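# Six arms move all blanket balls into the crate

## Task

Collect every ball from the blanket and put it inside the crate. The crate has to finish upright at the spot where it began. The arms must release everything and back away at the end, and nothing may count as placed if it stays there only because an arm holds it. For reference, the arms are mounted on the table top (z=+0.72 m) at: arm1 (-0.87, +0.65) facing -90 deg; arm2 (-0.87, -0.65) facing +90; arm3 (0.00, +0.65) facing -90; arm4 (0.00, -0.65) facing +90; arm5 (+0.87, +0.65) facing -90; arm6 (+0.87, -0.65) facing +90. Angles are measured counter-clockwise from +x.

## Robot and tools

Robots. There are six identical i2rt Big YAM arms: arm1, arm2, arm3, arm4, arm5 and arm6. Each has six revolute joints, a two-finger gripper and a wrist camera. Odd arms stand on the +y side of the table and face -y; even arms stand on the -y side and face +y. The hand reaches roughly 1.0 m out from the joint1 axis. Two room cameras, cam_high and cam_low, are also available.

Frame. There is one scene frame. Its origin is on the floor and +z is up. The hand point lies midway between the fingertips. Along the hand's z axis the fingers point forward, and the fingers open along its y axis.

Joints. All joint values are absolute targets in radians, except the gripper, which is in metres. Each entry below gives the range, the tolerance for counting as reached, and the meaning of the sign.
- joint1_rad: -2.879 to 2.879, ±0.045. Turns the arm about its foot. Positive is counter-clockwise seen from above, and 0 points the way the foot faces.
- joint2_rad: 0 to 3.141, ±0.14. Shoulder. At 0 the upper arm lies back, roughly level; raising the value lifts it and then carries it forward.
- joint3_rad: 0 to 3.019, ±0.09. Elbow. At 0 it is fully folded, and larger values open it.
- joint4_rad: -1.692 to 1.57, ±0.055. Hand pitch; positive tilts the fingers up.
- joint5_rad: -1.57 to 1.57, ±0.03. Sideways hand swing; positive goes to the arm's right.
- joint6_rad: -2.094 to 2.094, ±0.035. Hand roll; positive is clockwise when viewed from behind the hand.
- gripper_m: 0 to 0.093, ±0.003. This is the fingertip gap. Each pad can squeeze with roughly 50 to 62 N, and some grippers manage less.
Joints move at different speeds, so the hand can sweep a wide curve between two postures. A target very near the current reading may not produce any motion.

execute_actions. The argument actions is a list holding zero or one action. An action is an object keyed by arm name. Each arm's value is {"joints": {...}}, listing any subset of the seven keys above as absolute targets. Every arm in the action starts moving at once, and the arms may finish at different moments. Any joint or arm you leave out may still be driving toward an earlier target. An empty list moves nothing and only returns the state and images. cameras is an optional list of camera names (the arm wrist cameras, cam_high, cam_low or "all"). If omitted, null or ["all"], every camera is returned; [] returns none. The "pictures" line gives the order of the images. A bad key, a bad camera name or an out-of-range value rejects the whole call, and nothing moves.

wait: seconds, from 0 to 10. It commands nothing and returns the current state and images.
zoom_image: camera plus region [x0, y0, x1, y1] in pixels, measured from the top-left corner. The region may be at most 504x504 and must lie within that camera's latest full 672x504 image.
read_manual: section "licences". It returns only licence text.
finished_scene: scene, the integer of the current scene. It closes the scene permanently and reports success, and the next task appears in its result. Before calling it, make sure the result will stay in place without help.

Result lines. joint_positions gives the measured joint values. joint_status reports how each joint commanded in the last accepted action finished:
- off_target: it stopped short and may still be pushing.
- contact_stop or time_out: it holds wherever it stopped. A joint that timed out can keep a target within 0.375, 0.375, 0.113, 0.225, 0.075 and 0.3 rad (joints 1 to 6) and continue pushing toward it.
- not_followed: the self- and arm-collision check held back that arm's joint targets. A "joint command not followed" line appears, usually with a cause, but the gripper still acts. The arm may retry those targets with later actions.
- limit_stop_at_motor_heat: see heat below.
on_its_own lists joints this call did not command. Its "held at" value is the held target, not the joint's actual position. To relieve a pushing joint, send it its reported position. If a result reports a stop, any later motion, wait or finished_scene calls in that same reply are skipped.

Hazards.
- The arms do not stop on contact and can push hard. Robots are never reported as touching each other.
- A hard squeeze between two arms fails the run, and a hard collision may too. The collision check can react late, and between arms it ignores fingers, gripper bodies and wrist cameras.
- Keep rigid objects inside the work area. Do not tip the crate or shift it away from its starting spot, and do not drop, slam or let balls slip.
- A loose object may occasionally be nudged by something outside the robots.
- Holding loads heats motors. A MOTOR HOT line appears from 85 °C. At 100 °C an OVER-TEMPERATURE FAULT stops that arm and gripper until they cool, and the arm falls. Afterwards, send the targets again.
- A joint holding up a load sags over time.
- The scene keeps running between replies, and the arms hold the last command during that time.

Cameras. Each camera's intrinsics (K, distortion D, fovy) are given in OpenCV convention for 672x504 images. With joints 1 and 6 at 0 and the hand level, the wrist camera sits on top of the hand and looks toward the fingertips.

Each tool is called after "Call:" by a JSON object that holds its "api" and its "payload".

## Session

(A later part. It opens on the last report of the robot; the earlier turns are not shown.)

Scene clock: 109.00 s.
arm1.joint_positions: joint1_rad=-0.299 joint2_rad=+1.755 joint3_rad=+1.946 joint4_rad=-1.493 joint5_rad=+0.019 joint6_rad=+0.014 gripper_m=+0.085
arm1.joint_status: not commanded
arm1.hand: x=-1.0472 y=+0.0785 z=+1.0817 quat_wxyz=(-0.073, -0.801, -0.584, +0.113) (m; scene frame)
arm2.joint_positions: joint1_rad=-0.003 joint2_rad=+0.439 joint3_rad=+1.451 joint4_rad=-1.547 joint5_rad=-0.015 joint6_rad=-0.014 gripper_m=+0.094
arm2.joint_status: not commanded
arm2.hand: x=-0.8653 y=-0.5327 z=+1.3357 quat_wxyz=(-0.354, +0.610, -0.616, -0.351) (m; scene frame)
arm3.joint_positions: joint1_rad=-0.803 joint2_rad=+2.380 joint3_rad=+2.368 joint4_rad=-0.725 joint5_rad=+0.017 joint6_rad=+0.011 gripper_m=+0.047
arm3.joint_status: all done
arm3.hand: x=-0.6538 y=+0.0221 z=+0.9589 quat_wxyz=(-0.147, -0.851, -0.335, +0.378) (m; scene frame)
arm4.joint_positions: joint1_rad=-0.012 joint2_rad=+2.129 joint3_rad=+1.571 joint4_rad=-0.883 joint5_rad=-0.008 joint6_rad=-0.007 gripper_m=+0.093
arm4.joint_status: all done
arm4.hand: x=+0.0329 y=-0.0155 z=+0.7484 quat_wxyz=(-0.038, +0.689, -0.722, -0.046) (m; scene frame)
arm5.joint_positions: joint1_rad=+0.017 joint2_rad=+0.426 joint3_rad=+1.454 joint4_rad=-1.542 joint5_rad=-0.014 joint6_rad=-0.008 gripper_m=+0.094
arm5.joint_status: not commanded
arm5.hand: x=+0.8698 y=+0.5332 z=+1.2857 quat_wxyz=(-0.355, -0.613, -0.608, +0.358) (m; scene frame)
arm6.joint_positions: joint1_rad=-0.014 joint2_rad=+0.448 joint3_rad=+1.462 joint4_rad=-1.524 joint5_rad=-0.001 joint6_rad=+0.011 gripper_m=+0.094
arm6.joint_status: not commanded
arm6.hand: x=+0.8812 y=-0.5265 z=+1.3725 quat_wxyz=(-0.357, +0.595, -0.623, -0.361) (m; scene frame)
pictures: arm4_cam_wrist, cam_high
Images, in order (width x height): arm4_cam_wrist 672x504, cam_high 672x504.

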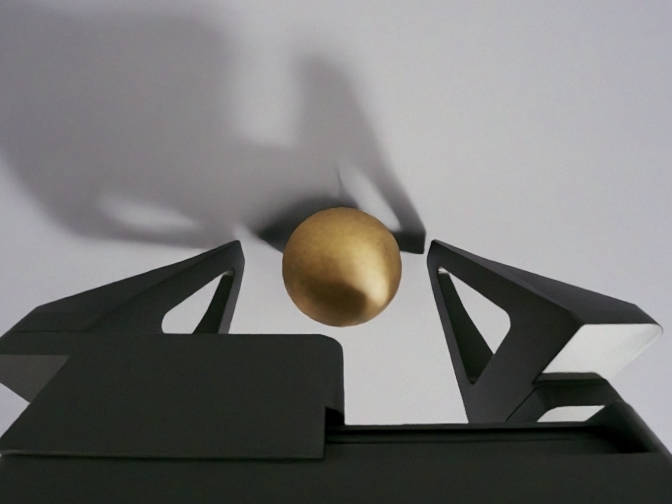

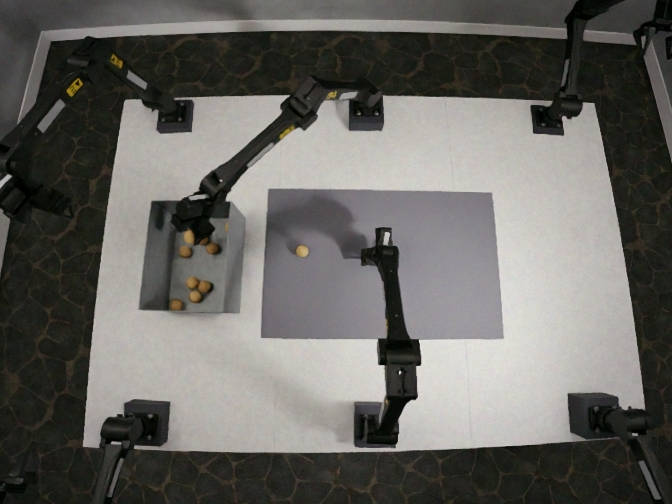

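Call:
{"api": "execute_actions", "payload": {"actions": [{"arm3":{"joints":{"gripper_m":0.093}},"arm4":{"joints":{"gripper_m":0.04}}}], "cameras": []}}

Call:
{"api": "execute_actions", "payload": {"actions": [{"arm3":{"joints":{"joint2_rad":1.43,"joint3_rad":1.54,"joint4_rad":-1.31}},"arm4":{"joints":{"joint2_rad":1.43,"joint3_rad":1.54,"joint4_rad":-1.31}}}], "cameras": ["arm4_cam_wrist","cam_high"]}}

Scene clock: 109.90 s.
arm1.joint_positions: joint1_rad=-0.299 joint2_rad=+1.755 joint3_rad=+1.946 joint4_rad=-1.493 joint5_rad=+0.019 joint6_rad=+0.014 gripper_m=+0.085
arm1.joint_status: not commanded
arm1.hand: x=-1.0472 y=+0.0785 z=+1.0817 quat_wxyz=(-0.073, -0.801, -0.584, +0.113) (m; scene frame)
arm2.joint_positions: joint1_rad=-0.003 joint2_rad=+0.439 joint3_rad=+1.451 joint4_rad=-1.547 joint5_rad=-0.015 joint6_rad=-0.014 gripper_m=+0.094
arm2.joint_status: not commanded
arm2.hand: x=-0.8653 y=-0.5327 z=+1.3357 quat_wxyz=(-0.354, +0.610, -0.616, -0.351) (m; scene frame)
arm3.joint_positions: joint1_rad=-0.803 joint2_rad=+2.380 joint3_rad=+2.368 joint4_rad=-0.725 joint5_rad=+0.017 joint6_rad=+0.011 gripper_m=+0.093
arm3.joint_status: all done
arm3.hand: x=-0.6538 y=+0.0221 z=+0.9589 quat_wxyz=(-0.147, -0.850, -0.335, +0.378) (m; scene frame)
arm4.joint_positions: joint1_rad=-0.012 joint2_rad=+2.129 joint3_rad=+1.571 joint4_rad=-0.883 joint5_rad=-0.008 joint6_rad=-0.007 gripper_m=+0.047
arm4.joint_status: gripper_m off_target (ended at +0.047, target +0.040)
arm4.hand: x=+0.0329 y=-0.0155 z=+0.7484 quat_wxyz=(-0.038, +0.689, -0.722, -0.046) (m; scene frame)
arm5.joint_positions: joint1_rad=+0.017 joint2_rad=+0.426 joint3_rad=+1.454 joint4_rad=-1.542 joint5_rad=-0.014 joint6_rad=-0.008 gripper_m=+0.094
arm5.joint_status: not commanded
arm5.hand: x=+0.8698 y=+0.5332 z=+1.2857 quat_wxyz=(-0.355, -0.613, -0.608, +0.358) (m; scene frame)
arm6.joint_positions: joint1_rad=-0.014 joint2_rad=+0.448 joint3_rad=+1.462 joint4_rad=-1.524 joint5_rad=-0.001 joint6_rad=+0.011 gripper_m=+0.094
arm6.joint_status: not commanded
arm6.hand: x=+0.8812 y=-0.5265 z=+1.3725 quat_wxyz=(-0.357, +0.595, -0.623, -0.361) (m; scene frame)
pictures: none
No camera images: the call's "cameras" was empty. Leave "cameras" out to get every camera's image.

Scene clock: 111.60 s.
arm1.joint_positions: joint1_rad=-0.299 joint2_rad=+1.755 joint3_rad=+1.946 joint4_rad=-1.493 joint5_rad=+0.019 joint6_rad=+0.014 gripper_m=+0.085
arm1.joint_status: not commanded
arm1.hand: x=-1.0472 y=+0.0785 z=+1.0817 quat_wxyz=(-0.073, -0.801, -0.584, +0.113) (m; scene frame)
arm2.joint_positions: joint1_rad=-0.003 joint2_rad=+0.439 joint3_rad=+1.451 joint4_rad=-1.547 joint5_rad=-0.015 joint6_rad=-0.014 gripper_m=+0.094
arm2.joint_status: not commanded
arm2.hand: x=-0.8653 y=-0.5327 z=+1.3357 quat_wxyz=(-0.354, +0.610, -0.616, -0.351) (m; scene frame)
arm3.joint_positions: joint1_rad=-0.803 joint2_rad=+1.424 joint3_rad=+1.545 joint4_rad=-1.294 joint5_rad=+0.017 joint6_rad=+0.011 gripper_m=+0.093
arm3.joint_status: all done
arm3.hand: x=-0.3670 y=+0.2996 z=+1.1201 quat_wxyz=(-0.067, -0.911, -0.361, +0.187) (m; scene frame)
arm4.joint_positions: joint1_rad=-0.012 joint2_rad=+1.414 joint3_rad=+1.526 joint4_rad=-1.293 joint5_rad=-0.008 joint6_rad=-0.007 gripper_m=+0.047
arm4.joint_status: all done
arm4.hand: x=+0.0281 y=-0.1444 z=+1.1105 quat_wxyz=(-0.132, +0.678, -0.710, -0.134) (m; scene frame)
arm5.joint_positions: joint1_rad=+0.017 joint2_rad=+0.426 joint3_rad=+1.454 joint4_rad=-1.542 joint5_rad=-0.014 joint6_rad=-0.008 gripper_m=+0.094
arm5.joint_status: not commanded
arm5.hand: x=+0.8698 y=+0.5332 z=+1.2857 quat_wxyz=(-0.355, -0.613, -0.608, +0.358) (m; scene frame)
arm6.joint_positions: joint1_rad=-0.014 joint2_rad=+0.448 joint3_rad=+1.462 joint4_rad=-1.524 joint5_rad=-0.001 joint6_rad=+0.011 gripper_m=+0.094
arm6.joint_status: not commanded
arm6.hand: x=+0.8812 y=-0.5265 z=+1.3725 quat_wxyz=(-0.357, +0.595, -0.623, -0.361) (m; scene frame)
pictures: arm4_cam_wrist, cam_high
Images, in order (width x height): arm4_cam_wrist 672x504, cam_high 672x504.

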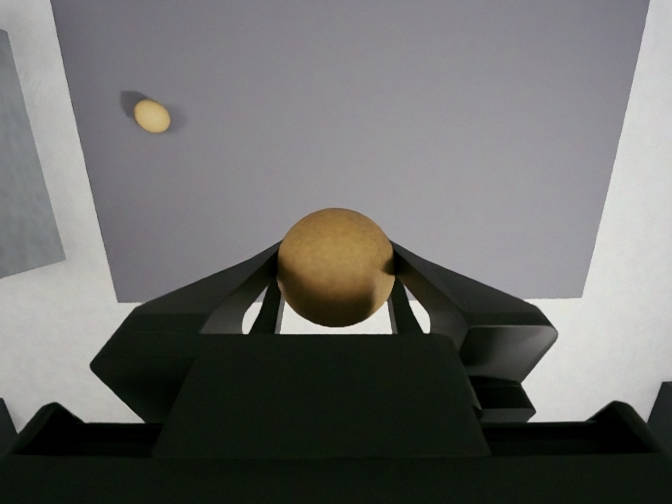

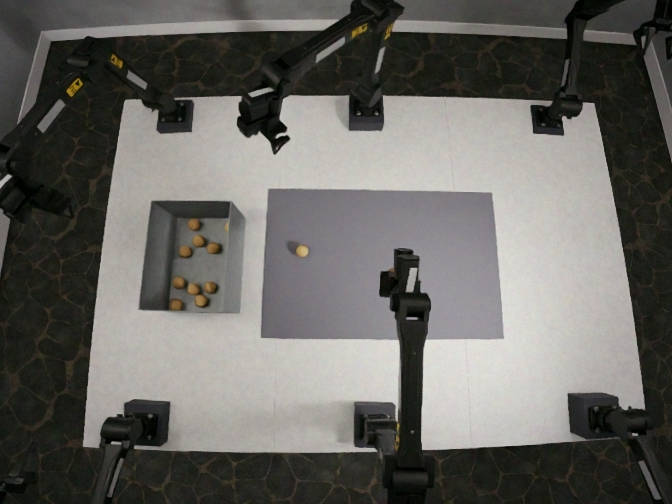

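Call:
{"api": "execute_actions", "payload": {"actions": [{"arm3":{"joints":{"joint1_rad":-0.42}},"arm4":{"joints":{"joint1_rad":0.94}}}], "cameras": []}}

Call:
{"api": "execute_actions", "payload": {"actions": [{"arm3":{"joints":{"joint2_rad":2.18,"joint3_rad":1.82,"joint4_rad":-1.0}},"arm4":{"joints":{"joint2_rad":2.27,"joint3_rad":2.33,"joint4_rad":-0.93}}}], "cameras": ["arm3_cam_wrist","cam_high"]}}

Scene clock: 113.43 s.
arm1.joint_positions: joint1_rad=-0.299 joint2_rad=+1.755 joint3_rad=+1.946 joint4_rad=-1.493 joint5_rad=+0.019 joint6_rad=+0.014 gripper_m=+0.085
arm1.joint_status: not commanded
arm1.hand: x=-1.0472 y=+0.0785 z=+1.0817 quat_wxyz=(-0.073, -0.801, -0.584, +0.113) (m; scene frame)
arm2.joint_positions: joint1_rad=-0.003 joint2_rad=+0.439 joint3_rad=+1.451 joint4_rad=-1.547 joint5_rad=-0.015 joint6_rad=-0.014 gripper_m=+0.094
arm2.joint_status: not commanded
arm2.hand: x=-0.8653 y=-0.5327 z=+1.3357 quat_wxyz=(-0.354, +0.610, -0.616, -0.351) (m; scene frame)
arm3.joint_positions: joint1_rad=-0.410 joint2_rad=+1.424 joint3_rad=+1.545 joint4_rad=-1.294 joint5_rad=+0.015 joint6_rad=+0.010 gripper_m=+0.093
arm3.joint_status: all done
arm3.hand: x=-0.2040 y=+0.1854 z=+1.1200 quat_wxyz=(-0.103, -0.822, -0.533, +0.170) (m; scene frame)
arm4.joint_positions: joint1_rad=+0.942 joint2_rad=+1.414 joint3_rad=+1.526 joint4_rad=-1.293 joint5_rad=-0.008 joint6_rad=-0.007 gripper_m=+0.047
arm4.joint_status: all done
arm4.hand: x=-0.3925 y=-0.3348 z=+1.1151 quat_wxyz=(-0.055, +0.928, -0.320, -0.185) (m; scene frame)
arm5.joint_positions: joint1_rad=+0.017 joint2_rad=+0.426 joint3_rad=+1.454 joint4_rad=-1.542 joint5_rad=-0.014 joint6_rad=-0.008 gripper_m=+0.094
arm5.joint_status: not commanded
arm5.hand: x=+0.8698 y=+0.5332 z=+1.2857 quat_wxyz=(-0.355, -0.613, -0.608, +0.358) (m; scene frame)
arm6.joint_positions: joint1_rad=-0.014 joint2_rad=+0.448 joint3_rad=+1.462 joint4_rad=-1.524 joint5_rad=-0.001 joint6_rad=+0.011 gripper_m=+0.094
arm6.joint_status: not commanded
arm6.hand: x=+0.8812 y=-0.5265 z=+1.3725 quat_wxyz=(-0.357, +0.595, -0.623, -0.361) (m; scene frame)
pictures: none
No camera images: the call's "cameras" was empty. Leave "cameras" out to get every camera's image.

Scene clock: 115.23 s.
arm1.joint_positions: joint1_rad=-0.299 joint2_rad=+1.755 joint3_rad=+1.946 joint4_rad=-1.493 joint5_rad=+0.019 joint6_rad=+0.014 gripper_m=+0.085
arm1.joint_status: not commanded
arm1.hand: x=-1.0472 y=+0.0785 z=+1.0817 quat_wxyz=(-0.073, -0.801, -0.584, +0.113) (m; scene frame)
arm2.joint_positions: joint1_rad=-0.003 joint2_rad=+0.439 joint3_rad=+1.451 joint4_rad=-1.547 joint5_rad=-0.015 joint6_rad=-0.014 gripper_m=+0.094
arm2.joint_status: not commanded
arm2.hand: x=-0.8653 y=-0.5327 z=+1.3357 quat_wxyz=(-0.354, +0.610, -0.616, -0.351) (m; scene frame)
arm3.joint_positions: joint1_rad=-0.410 joint2_rad=+2.169 joint3_rad=+1.799 joint4_rad=-1.012 joint5_rad=+0.015 joint6_rad=+0.010 gripper_m=+0.093
arm3.joint_status: all done
arm3.hand: x=-0.2780 y=+0.0149 z=+0.8110 quat_wxyz=(-0.046, -0.835, -0.542, +0.083) (m; scene frame)
arm4.joint_positions: joint1_rad=+0.942 joint2_rad=+2.275 joint3_rad=+2.278 joint4_rad=-0.949 joint5_rad=-0.008 joint6_rad=-0.007 gripper_m=+0.047
arm4.joint_status: all done
arm4.hand: x=-0.6613 y=-0.1242 z=+0.9611 quat_wxyz=(-0.093, +0.900, -0.311, -0.292) (m; scene frame)
arm5.joint_positions: joint1_rad=+0.017 joint2_rad=+0.426 joint3_rad=+1.454 joint4_rad=-1.542 joint5_rad=-0.014 joint6_rad=-0.008 gripper_m=+0.094
arm5.joint_status: not commanded
arm5.hand: x=+0.8698 y=+0.5332 z=+1.2857 quat_wxyz=(-0.355, -0.613, -0.608, +0.358) (m; scene frame)
arm6.joint_positions: joint1_rad=-0.014 joint2_rad=+0.448 joint3_rad=+1.462 joint4_rad=-1.524 joint5_rad=-0.001 joint6_rad=+0.011 gripper_m=+0.094
arm6.joint_status: not commanded
arm6.hand: x=+0.8812 y=-0.5265 z=+1.3725 quat_wxyz=(-0.357, +0.595, -0.623, -0.361) (m; scene frame)
pictures: arm3_cam_wrist, cam_high
Images, in order (width x height): arm3_cam_wrist 672x504, cam_high 672x504.

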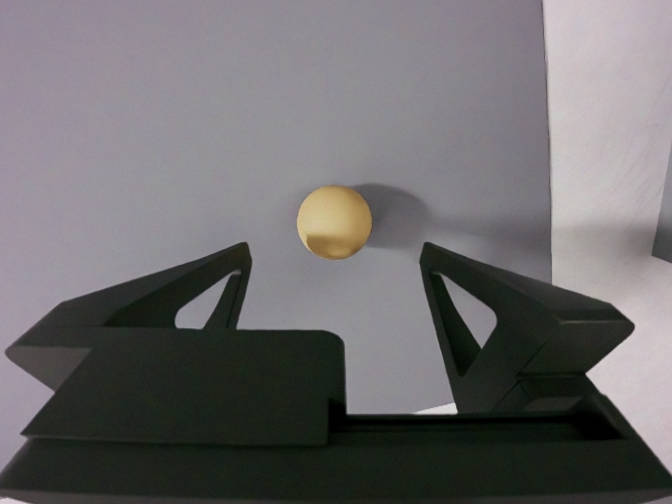

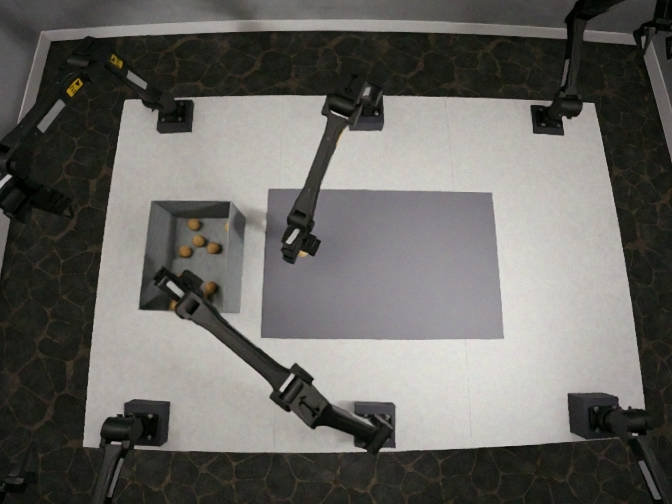

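Call:
{"api": "execute_actions", "payload": {"actions": [{"arm3":{"joints":{"joint2_rad":2.27,"joint3_rad":1.79,"joint4_rad":-0.90}},"arm4":{"joints":{"gripper_m":0.093}}}], "cameras": ["arm3_cam_wrist"]}}

Scene clock: 117.03 s.
arm1.joint_positions: joint1_rad=-0.299 joint2_rad=+1.755 joint3_rad=+1.946 joint4_rad=-1.493 joint5_rad=+0.019 joint6_rad=+0.014 gripper_m=+0.085
arm1.joint_status: not commanded
arm1.hand: x=-1.0472 y=+0.0785 z=+1.0817 quat_wxyz=(-0.073, -0.801, -0.584, +0.113) (m; scene frame)
arm2.joint_positions: joint1_rad=-0.003 joint2_rad=+0.439 joint3_rad=+1.451 joint4_rad=-1.547 joint5_rad=-0.015 joint6_rad=-0.014 gripper_m=+0.094
arm2.joint_status: not commanded
arm2.hand: x=-0.8653 y=-0.5327 z=+1.3357 quat_wxyz=(-0.354, +0.610, -0.616, -0.351) (m; scene frame)
arm3.joint_positions: joint1_rad=-0.410 joint2_rad=+2.261 joint3_rad=+1.792 joint4_rad=-0.916 joint5_rad=+0.015 joint6_rad=+0.010 gripper_m=+0.093
arm3.joint_status: all done
arm3.hand: x=-0.2813 y=+0.0073 z=+0.7509 quat_wxyz=(-0.045, -0.835, -0.542, +0.082) (m; scene frame)
arm4.joint_positions: joint1_rad=+0.942 joint2_rad=+2.275 joint3_rad=+2.278 joint4_rad=-0.949 joint5_rad=-0.008 joint6_rad=-0.007 gripper_m=+0.093
arm4.joint_status: all done
arm4.hand: x=-0.6613 y=-0.1242 z=+0.9611 quat_wxyz=(-0.093, +0.900, -0.311, -0.292) (m; scene frame)
arm5.joint_positions: joint1_rad=+0.017 joint2_rad=+0.426 joint3_rad=+1.454 joint4_rad=-1.542 joint5_rad=-0.014 joint6_rad=-0.008 gripper_m=+0.094
arm5.joint_status: not commanded
arm5.hand: x=+0.8698 y=+0.5332 z=+1.2857 quat_wxyz=(-0.355, -0.613, -0.608, +0.358) (m; scene frame)
arm6.joint_positions: joint1_rad=-0.014 joint2_rad=+0.448 joint3_rad=+1.462 joint4_rad=-1.524 joint5_rad=-0.001 joint6_rad=+0.011 gripper_m=+0.094
arm6.joint_status: not commanded
arm6.hand: x=+0.8812 y=-0.5265 z=+1.3725 quat_wxyz=(-0.357, +0.595, -0.623, -0.361) (m; scene frame)
pictures: arm3_cam_wrist
Images, in order (width x height): arm3_cam_wrist 672x504.

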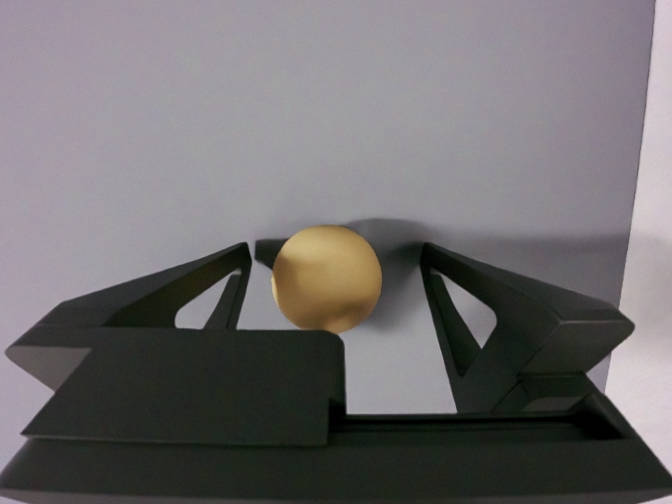

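Good.

Call:
{"api": "execute_actions", "payload": {"actions": [{"arm3":{"joints":{"gripper_m":0.04}},"arm4":{"joints":{"joint2_rad":1.43,"joint3_rad":1.54,"joint4_rad":-1.31}}}], "cameras": ["arm3_cam_wrist"]}}

Scene clock: 118.90 s.
arm1.joint_positions: joint1_rad=-0.299 joint2_rad=+1.755 joint3_rad=+1.946 joint4_rad=-1.493 joint5_rad=+0.019 joint6_rad=+0.014 gripper_m=+0.085
arm1.joint_status: not commanded
arm1.hand: x=-1.0472 y=+0.0785 z=+1.0817 quat_wxyz=(-0.073, -0.801, -0.584, +0.113) (m; scene frame)
arm2.joint_positions: joint1_rad=-0.003 joint2_rad=+0.439 joint3_rad=+1.451 joint4_rad=-1.547 joint5_rad=-0.015 joint6_rad=-0.014 gripper_m=+0.094
arm2.joint_status: not commanded
arm2.hand: x=-0.8653 y=-0.5327 z=+1.3357 quat_wxyz=(-0.354, +0.610, -0.616, -0.351) (m; scene frame)
arm3.joint_positions: joint1_rad=-0.410 joint2_rad=+2.261 joint3_rad=+1.792 joint4_rad=-0.916 joint5_rad=+0.015 joint6_rad=+0.009 gripper_m=+0.046
arm3.joint_status: gripper_m off_target (ended at +0.046, target +0.040)
arm3.hand: x=-0.2813 y=+0.0073 z=+0.7509 quat_wxyz=(-0.045, -0.835, -0.542, +0.082) (m; scene frame)
arm4.joint_positions: joint1_rad=+0.942 joint2_rad=+1.409 joint3_rad=+1.545 joint4_rad=-1.294 joint5_rad=-0.008 joint6_rad=-0.007 gripper_m=+0.093
arm4.joint_status: all done
arm4.hand: x=-0.3941 y=-0.3334 z=+1.1271 quat_wxyz=(-0.059, +0.925, -0.319, -0.196) (m; scene frame)
arm5.joint_positions: joint1_rad=+0.017 joint2_rad=+0.426 joint3_rad=+1.454 joint4_rad=-1.542 joint5_rad=-0.014 joint6_rad=-0.008 gripper_m=+0.094
arm5.joint_status: not commanded
arm5.hand: x=+0.8698 y=+0.5332 z=+1.2857 quat_wxyz=(-0.355, -0.613, -0.608, +0.358) (m; scene frame)
arm6.joint_positions: joint1_rad=-0.014 joint2_rad=+0.448 joint3_rad=+1.462 joint4_rad=-1.524 joint5_rad=-0.001 joint6_rad=+0.011 gripper_m=+0.094
arm6.joint_status: not commanded
arm6.hand: x=+0.8812 y=-0.5265 z=+1.3725 quat_wxyz=(-0.357, +0.595, -0.623, -0.361) (m; scene frame)
pictures: arm3_cam_wrist
Images, in order (width x height): arm3_cam_wrist 672x504.

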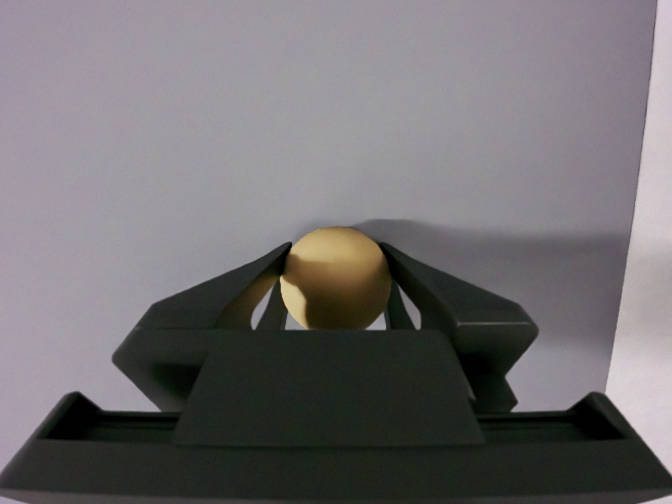

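Call:
{"api": "execute_actions", "payload": {"actions": [{"arm3":{"joints":{"joint2_rad":1.43,"joint3_rad":1.54,"joint4_rad":-1.31}},"arm4":{"joints":{"joint1_rad":0.0}}}], "cameras": ["arm3_cam_wrist"]}}

Call:
{"api": "execute_actions", "payload": {"actions": [{"arm3":{"joints":{"joint1_rad":-0.794}},"arm4":{"joints":{"joint2_rad":0.44,"joint3_rad":1.46,"joint4_rad":-1.54}}}], "cameras": []}}

Call:
{"api": "execute_actions", "payload": {"actions": [{"arm3":{"joints":{"joint2_rad":2.38,"joint3_rad":2.42,"joint4_rad":-0.70}}}], "cameras": ["arm3_cam_wrist","cam_high"]}}

Scene clock: 121.20 s.
arm1.joint_positions: joint1_rad=-0.299 joint2_rad=+1.755 joint3_rad=+1.946 joint4_rad=-1.493 joint5_rad=+0.019 joint6_rad=+0.014 gripper_m=+0.085
arm1.joint_status: not commanded
arm1.hand: x=-1.0472 y=+0.0785 z=+1.0817 quat_wxyz=(-0.073, -0.801, -0.584, +0.113) (m; scene frame)
arm2.joint_positions: joint1_rad=-0.003 joint2_rad=+0.439 joint3_rad=+1.451 joint4_rad=-1.547 joint5_rad=-0.015 joint6_rad=-0.014 gripper_m=+0.094
arm2.joint_status: not commanded
arm2.hand: x=-0.8653 y=-0.5327 z=+1.3357 quat_wxyz=(-0.354, +0.610, -0.616, -0.351) (m; scene frame)
arm3.joint_positions: joint1_rad=-0.410 joint2_rad=+1.433 joint3_rad=+1.528 joint4_rad=-1.292 joint5_rad=+0.015 joint6_rad=+0.009 gripper_m=+0.046
arm3.joint_status: all done
arm3.hand: x=-0.2036 y=+0.1862 z=+1.1078 quat_wxyz=(-0.097, -0.824, -0.535, +0.160) (m; scene frame)
arm4.joint_positions: joint1_rad=-0.002 joint2_rad=+1.414 joint3_rad=+1.545 joint4_rad=-1.294 joint5_rad=-0.008 joint6_rad=-0.007 gripper_m=+0.093
arm4.joint_status: all done
arm4.hand: x=+0.0229 y=-0.1407 z=+1.1198 quat_wxyz=(-0.138, +0.681, -0.706, -0.141) (m; scene frame)
arm5.joint_positions: joint1_rad=+0.017 joint2_rad=+0.426 joint3_rad=+1.454 joint4_rad=-1.542 joint5_rad=-0.014 joint6_rad=-0.008 gripper_m=+0.094
arm5.joint_status: not commanded
arm5.hand: x=+0.8698 y=+0.5332 z=+1.2857 quat_wxyz=(-0.355, -0.613, -0.608, +0.358) (m; scene frame)
arm6.joint_positions: joint1_rad=-0.014 joint2_rad=+0.448 joint3_rad=+1.462 joint4_rad=-1.524 joint5_rad=-0.001 joint6_rad=+0.011 gripper_m=+0.094
arm6.joint_status: not commanded
arm6.hand: x=+0.8812 y=-0.5265 z=+1.3725 quat_wxyz=(-0.357, +0.595, -0.623, -0.361) (m; scene frame)
pictures: arm3_cam_wrist
Images, in order (width x height): arm3_cam_wrist 672x504.

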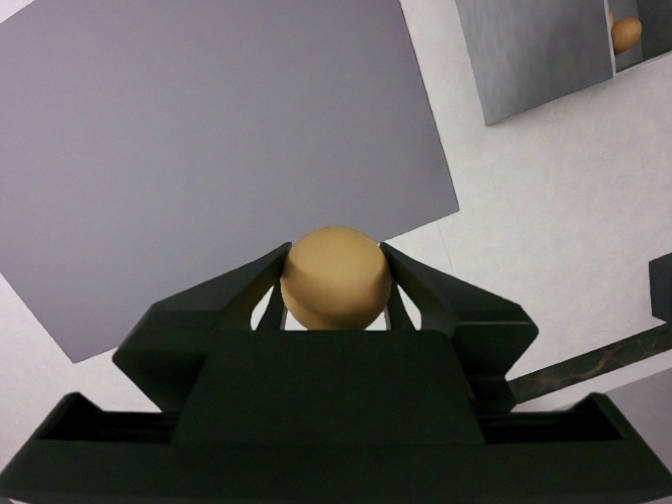

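Scene clock: 122.73 s.
arm1.joint_positions: joint1_rad=-0.299 joint2_rad=+1.755 joint3_rad=+1.946 joint4_rad=-1.493 joint5_rad=+0.019 joint6_rad=+0.014 gripper_m=+0.085
arm1.joint_status: not commanded
arm1.hand: x=-1.0472 y=+0.0785 z=+1.0817 quat_wxyz=(-0.073, -0.801, -0.584, +0.113) (m; scene frame)
arm2.joint_positions: joint1_rad=-0.003 joint2_rad=+0.439 joint3_rad=+1.451 joint4_rad=-1.547 joint5_rad=-0.015 joint6_rad=-0.014 gripper_m=+0.094
arm2.joint_status: not commanded
arm2.hand: x=-0.8653 y=-0.5327 z=+1.3357 quat_wxyz=(-0.354, +0.610, -0.616, -0.351) (m; scene frame)
arm3.joint_positions: joint1_rad=-0.805 joint2_rad=+1.433 joint3_rad=+1.528 joint4_rad=-1.292 joint5_rad=+0.018 joint6_rad=+0.009 gripper_m=+0.046
arm3.joint_status: all done
arm3.hand: x=-0.3667 y=+0.3008 z=+1.1079 quat_wxyz=(-0.062, -0.913, -0.362, +0.176) (m; scene frame)
arm4.joint_positions: joint1_rad=-0.002 joint2_rad=+0.438 joint3_rad=+1.458 joint4_rad=-1.522 joint5_rad=-0.008 joint6_rad=-0.007 gripper_m=+0.093
arm4.joint_status: all done
arm4.hand: x=+0.0080 y=-0.5209 z=+1.3442 quat_wxyz=(-0.361, +0.600, -0.621, -0.352) (m; scene frame)
arm5.joint_positions: joint1_rad=+0.017 joint2_rad=+0.426 joint3_rad=+1.454 joint4_rad=-1.542 joint5_rad=-0.014 joint6_rad=-0.008 gripper_m=+0.094
arm5.joint_status: not commanded
arm5.hand: x=+0.8698 y=+0.5332 z=+1.2857 quat_wxyz=(-0.355, -0.613, -0.608, +0.358) (m; scene frame)
arm6.joint_positions: joint1_rad=-0.014 joint2_rad=+0.448 joint3_rad=+1.462 joint4_rad=-1.524 joint5_rad=-0.001 joint6_rad=+0.011 gripper_m=+0.094
arm6.joint_status: not commanded
arm6.hand: x=+0.8812 y=-0.5265 z=+1.3725 quat_wxyz=(-0.357, +0.595, -0.623, -0.361) (m; scene frame)
pictures: none
No camera images: the call's "cameras" was empty. Leave "cameras" out to get every camera's image.

Scene clock: 124.70 s.
arm1.joint_positions: joint1_rad=-0.299 joint2_rad=+1.755 joint3_rad=+1.946 joint4_rad=-1.493 joint5_rad=+0.019 joint6_rad=+0.014 gripper_m=+0.085
arm1.joint_status: not commanded
arm1.hand: x=-1.0472 y=+0.0785 z=+1.0817 quat_wxyz=(-0.073, -0.801, -0.584, +0.113) (m; scene frame)
arm2.joint_positions: joint1_rad=-0.003 joint2_rad=+0.439 joint3_rad=+1.451 joint4_rad=-1.547 joint5_rad=-0.015 joint6_rad=-0.014 gripper_m=+0.094
arm2.joint_status: not commanded
arm2.hand: x=-0.8653 y=-0.5327 z=+1.3357 quat_wxyz=(-0.354, +0.610, -0.616, -0.351) (m; scene frame)
arm3.joint_positions: joint1_rad=-0.805 joint2_rad=+2.380 joint3_rad=+2.368 joint4_rad=-0.725 joint5_rad=+0.018 joint6_rad=+0.009 gripper_m=+0.046
arm3.joint_status: all done
arm3.hand: x=-0.6547 y=+0.0228 z=+0.9592 quat_wxyz=(-0.146, -0.850, -0.335, +0.379) (m; scene frame)
arm4.joint_positions: joint1_rad=-0.002 joint2_rad=+0.438 joint3_rad=+1.458 joint4_rad=-1.522 joint5_rad=-0.008 joint6_rad=-0.007 gripper_m=+0.093
arm4.joint_status: not commanded
arm4.hand: x=+0.0080 y=-0.5209 z=+1.3442 quat_wxyz=(-0.361, +0.600, -0.621, -0.352) (m; scene frame)
arm5.joint_positions: joint1_rad=+0.017 joint2_rad=+0.426 joint3_rad=+1.454 joint4_rad=-1.542 joint5_rad=-0.014 joint6_rad=-0.008 gripper_m=+0.094
arm5.joint_status: not commanded
arm5.hand: x=+0.8698 y=+0.5332 z=+1.2857 quat_wxyz=(-0.355, -0.613, -0.608, +0.358) (m; scene frame)
arm6.joint_positions: joint1_rad=-0.014 joint2_rad=+0.448 joint3_rad=+1.462 joint4_rad=-1.524 joint5_rad=-0.001 joint6_rad=+0.011 gripper_m=+0.094
arm6.joint_status: not commanded
arm6.hand: x=+0.8812 y=-0.5265 z=+1.3725 quat_wxyz=(-0.357, +0.595, -0.623, -0.361) (m; scene frame)
pictures: arm3_cam_wrist, cam_high
Images, in order (width x height): arm3_cam_wrist 672x504, cam_high 672x504.

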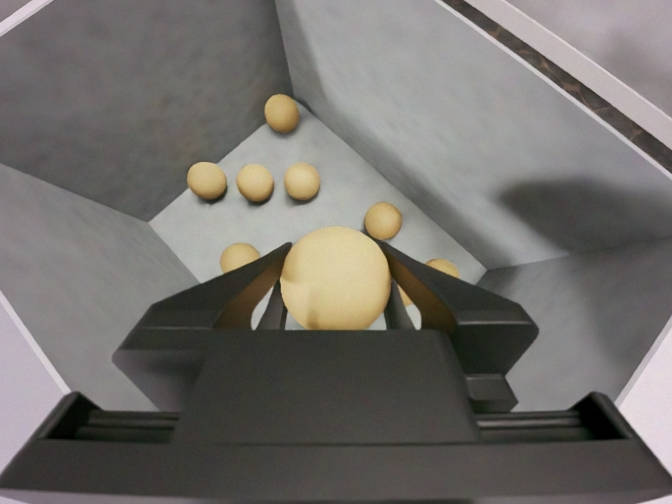

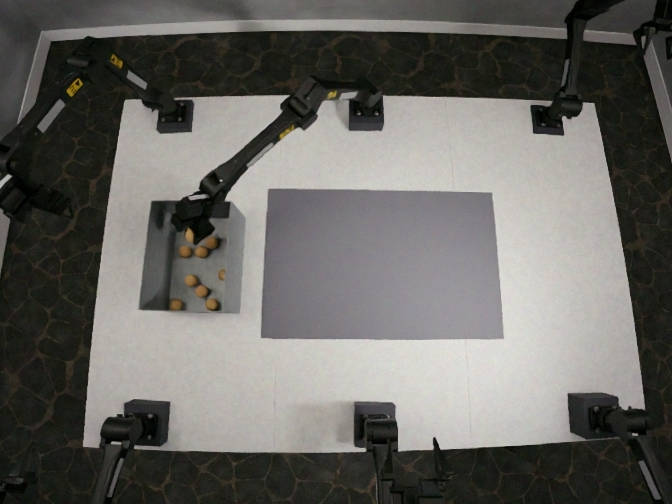

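Call:
{"api": "execute_actions", "payload": {"actions": [{"arm3":{"joints":{"gripper_m":0.093}}}], "cameras": []}}

Call:
{"api": "execute_actions", "payload": {"actions": [{"arm3":{"joints":{"joint2_rad":1.43,"joint3_rad":1.54,"joint4_rad":-1.31}}}], "cameras": ["cam_high","cam_low"]}}

Scene clock: 125.60 s.
arm1.joint_positions: joint1_rad=-0.299 joint2_rad=+1.755 joint3_rad=+1.946 joint4_rad=-1.493 joint5_rad=+0.019 joint6_rad=+0.014 gripper_m=+0.085
arm1.joint_status: not commanded
arm1.hand: x=-1.0472 y=+0.0785 z=+1.0817 quat_wxyz=(-0.073, -0.801, -0.584, +0.113) (m; scene frame)
arm2.joint_positions: joint1_rad=-0.003 joint2_rad=+0.439 joint3_rad=+1.451 joint4_rad=-1.547 joint5_rad=-0.015 joint6_rad=-0.014 gripper_m=+0.094
arm2.joint_status: not commanded
arm2.hand: x=-0.8653 y=-0.5327 z=+1.3357 quat_wxyz=(-0.354, +0.610, -0.616, -0.351) (m; scene frame)
arm3.joint_positions: joint1_rad=-0.805 joint2_rad=+2.380 joint3_rad=+2.368 joint4_rad=-0.725 joint5_rad=+0.018 joint6_rad=+0.009 gripper_m=+0.093
arm3.joint_status: all done
arm3.hand: x=-0.6547 y=+0.0228 z=+0.9592 quat_wxyz=(-0.146, -0.850, -0.335, +0.379) (m; scene frame)
arm4.joint_positions: joint1_rad=-0.002 joint2_rad=+0.438 joint3_rad=+1.458 joint4_rad=-1.522 joint5_rad=-0.008 joint6_rad=-0.007 gripper_m=+0.093
arm4.joint_status: not commanded
arm4.hand: x=+0.0080 y=-0.5209 z=+1.3442 quat_wxyz=(-0.361, +0.600, -0.621, -0.352) (m; scene frame)
arm5.joint_positions: joint1_rad=+0.017 joint2_rad=+0.426 joint3_rad=+1.454 joint4_rad=-1.542 joint5_rad=-0.014 joint6_rad=-0.008 gripper_m=+0.094
arm5.joint_status: not commanded
arm5.hand: x=+0.8698 y=+0.5332 z=+1.2857 quat_wxyz=(-0.355, -0.613, -0.608, +0.358) (m; scene frame)
arm6.joint_positions: joint1_rad=-0.014 joint2_rad=+0.448 joint3_rad=+1.462 joint4_rad=-1.524 joint5_rad=-0.001 joint6_rad=+0.011 gripper_m=+0.094
arm6.joint_status: not commanded
arm6.hand: x=+0.8812 y=-0.5265 z=+1.3725 quat_wxyz=(-0.357, +0.595, -0.623, -0.361) (m; scene frame)
pictures: none
No camera images: the call's "cameras" was empty. Leave "cameras" out to get every camera's image.

Scene clock: 127.30 s.
arm1.joint_positions: joint1_rad=-0.299 joint2_rad=+1.755 joint3_rad=+1.946 joint4_rad=-1.493 joint5_rad=+0.019 joint6_rad=+0.014 gripper_m=+0.085
arm1.joint_status: not commanded
arm1.hand: x=-1.0472 y=+0.0785 z=+1.0817 quat_wxyz=(-0.073, -0.801, -0.584, +0.113) (m; scene frame)
arm2.joint_positions: joint1_rad=-0.003 joint2_rad=+0.439 joint3_rad=+1.451 joint4_rad=-1.547 joint5_rad=-0.015 joint6_rad=-0.014 gripper_m=+0.094
arm2.joint_status: not commanded
arm2.hand: x=-0.8653 y=-0.5327 z=+1.3357 quat_wxyz=(-0.354, +0.610, -0.616, -0.351) (m; scene frame)
arm3.joint_positions: joint1_rad=-0.805 joint2_rad=+1.424 joint3_rad=+1.545 joint4_rad=-1.294 joint5_rad=+0.018 joint6_rad=+0.009 gripper_m=+0.093
arm3.joint_status: all done
arm3.hand: x=-0.3674 y=+0.3001 z=+1.1201 quat_wxyz=(-0.067, -0.911, -0.361, +0.187) (m; scene frame)
arm4.joint_positions: joint1_rad=-0.002 joint2_rad=+0.438 joint3_rad=+1.458 joint4_rad=-1.522 joint5_rad=-0.008 joint6_rad=-0.007 gripper_m=+0.093
arm4.joint_status: not commanded
arm4.hand: x=+0.0080 y=-0.5209 z=+1.3442 quat_wxyz=(-0.361, +0.600, -0.621, -0.352) (m; scene frame)
arm5.joint_positions: joint1_rad=+0.017 joint2_rad=+0.426 joint3_rad=+1.454 joint4_rad=-1.542 joint5_rad=-0.014 joint6_rad=-0.008 gripper_m=+0.094
arm5.joint_status: not commanded
arm5.hand: x=+0.8698 y=+0.5332 z=+1.2857 quat_wxyz=(-0.355, -0.613, -0.608, +0.358) (m; scene frame)
arm6.joint_positions: joint1_rad=-0.014 joint2_rad=+0.448 joint3_rad=+1.462 joint4_rad=-1.524 joint5_rad=-0.001 joint6_rad=+0.011 gripper_m=+0.094
arm6.joint_status: not commanded
arm6.hand: x=+0.8812 y=-0.5265 z=+1.3725 quat_wxyz=(-0.357, +0.595, -0.623, -0.361) (m; scene frame)
pictures: cam_high, cam_low
Images, in order (width x height): cam_high 672x504, cam_low 672x504.

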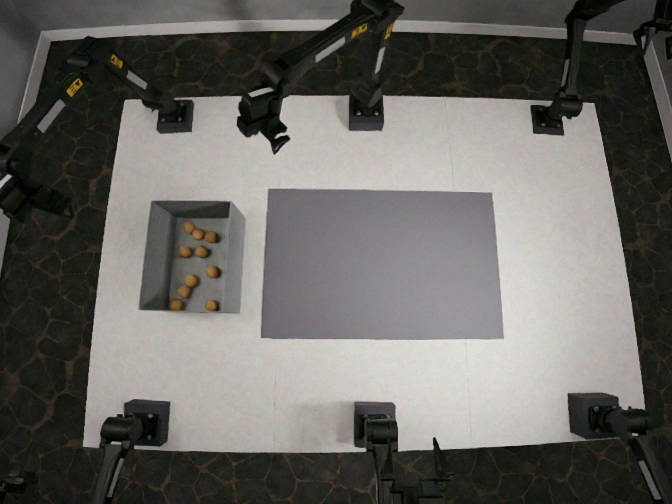

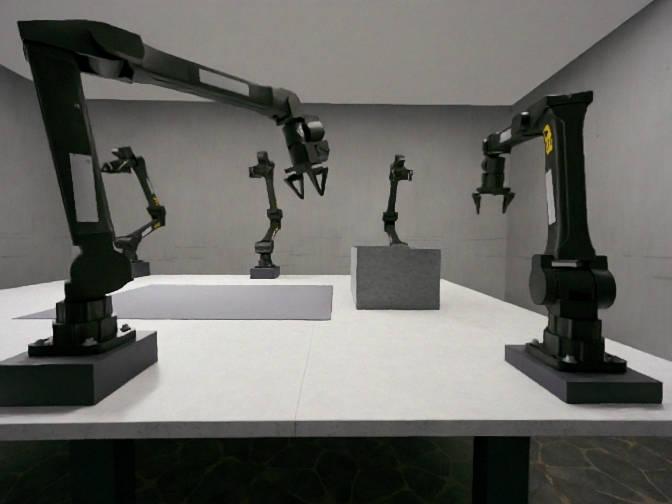

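Call:
{"api": "finished_scene", "payload": {"scene": 2}}

The scene is finished: the task was done.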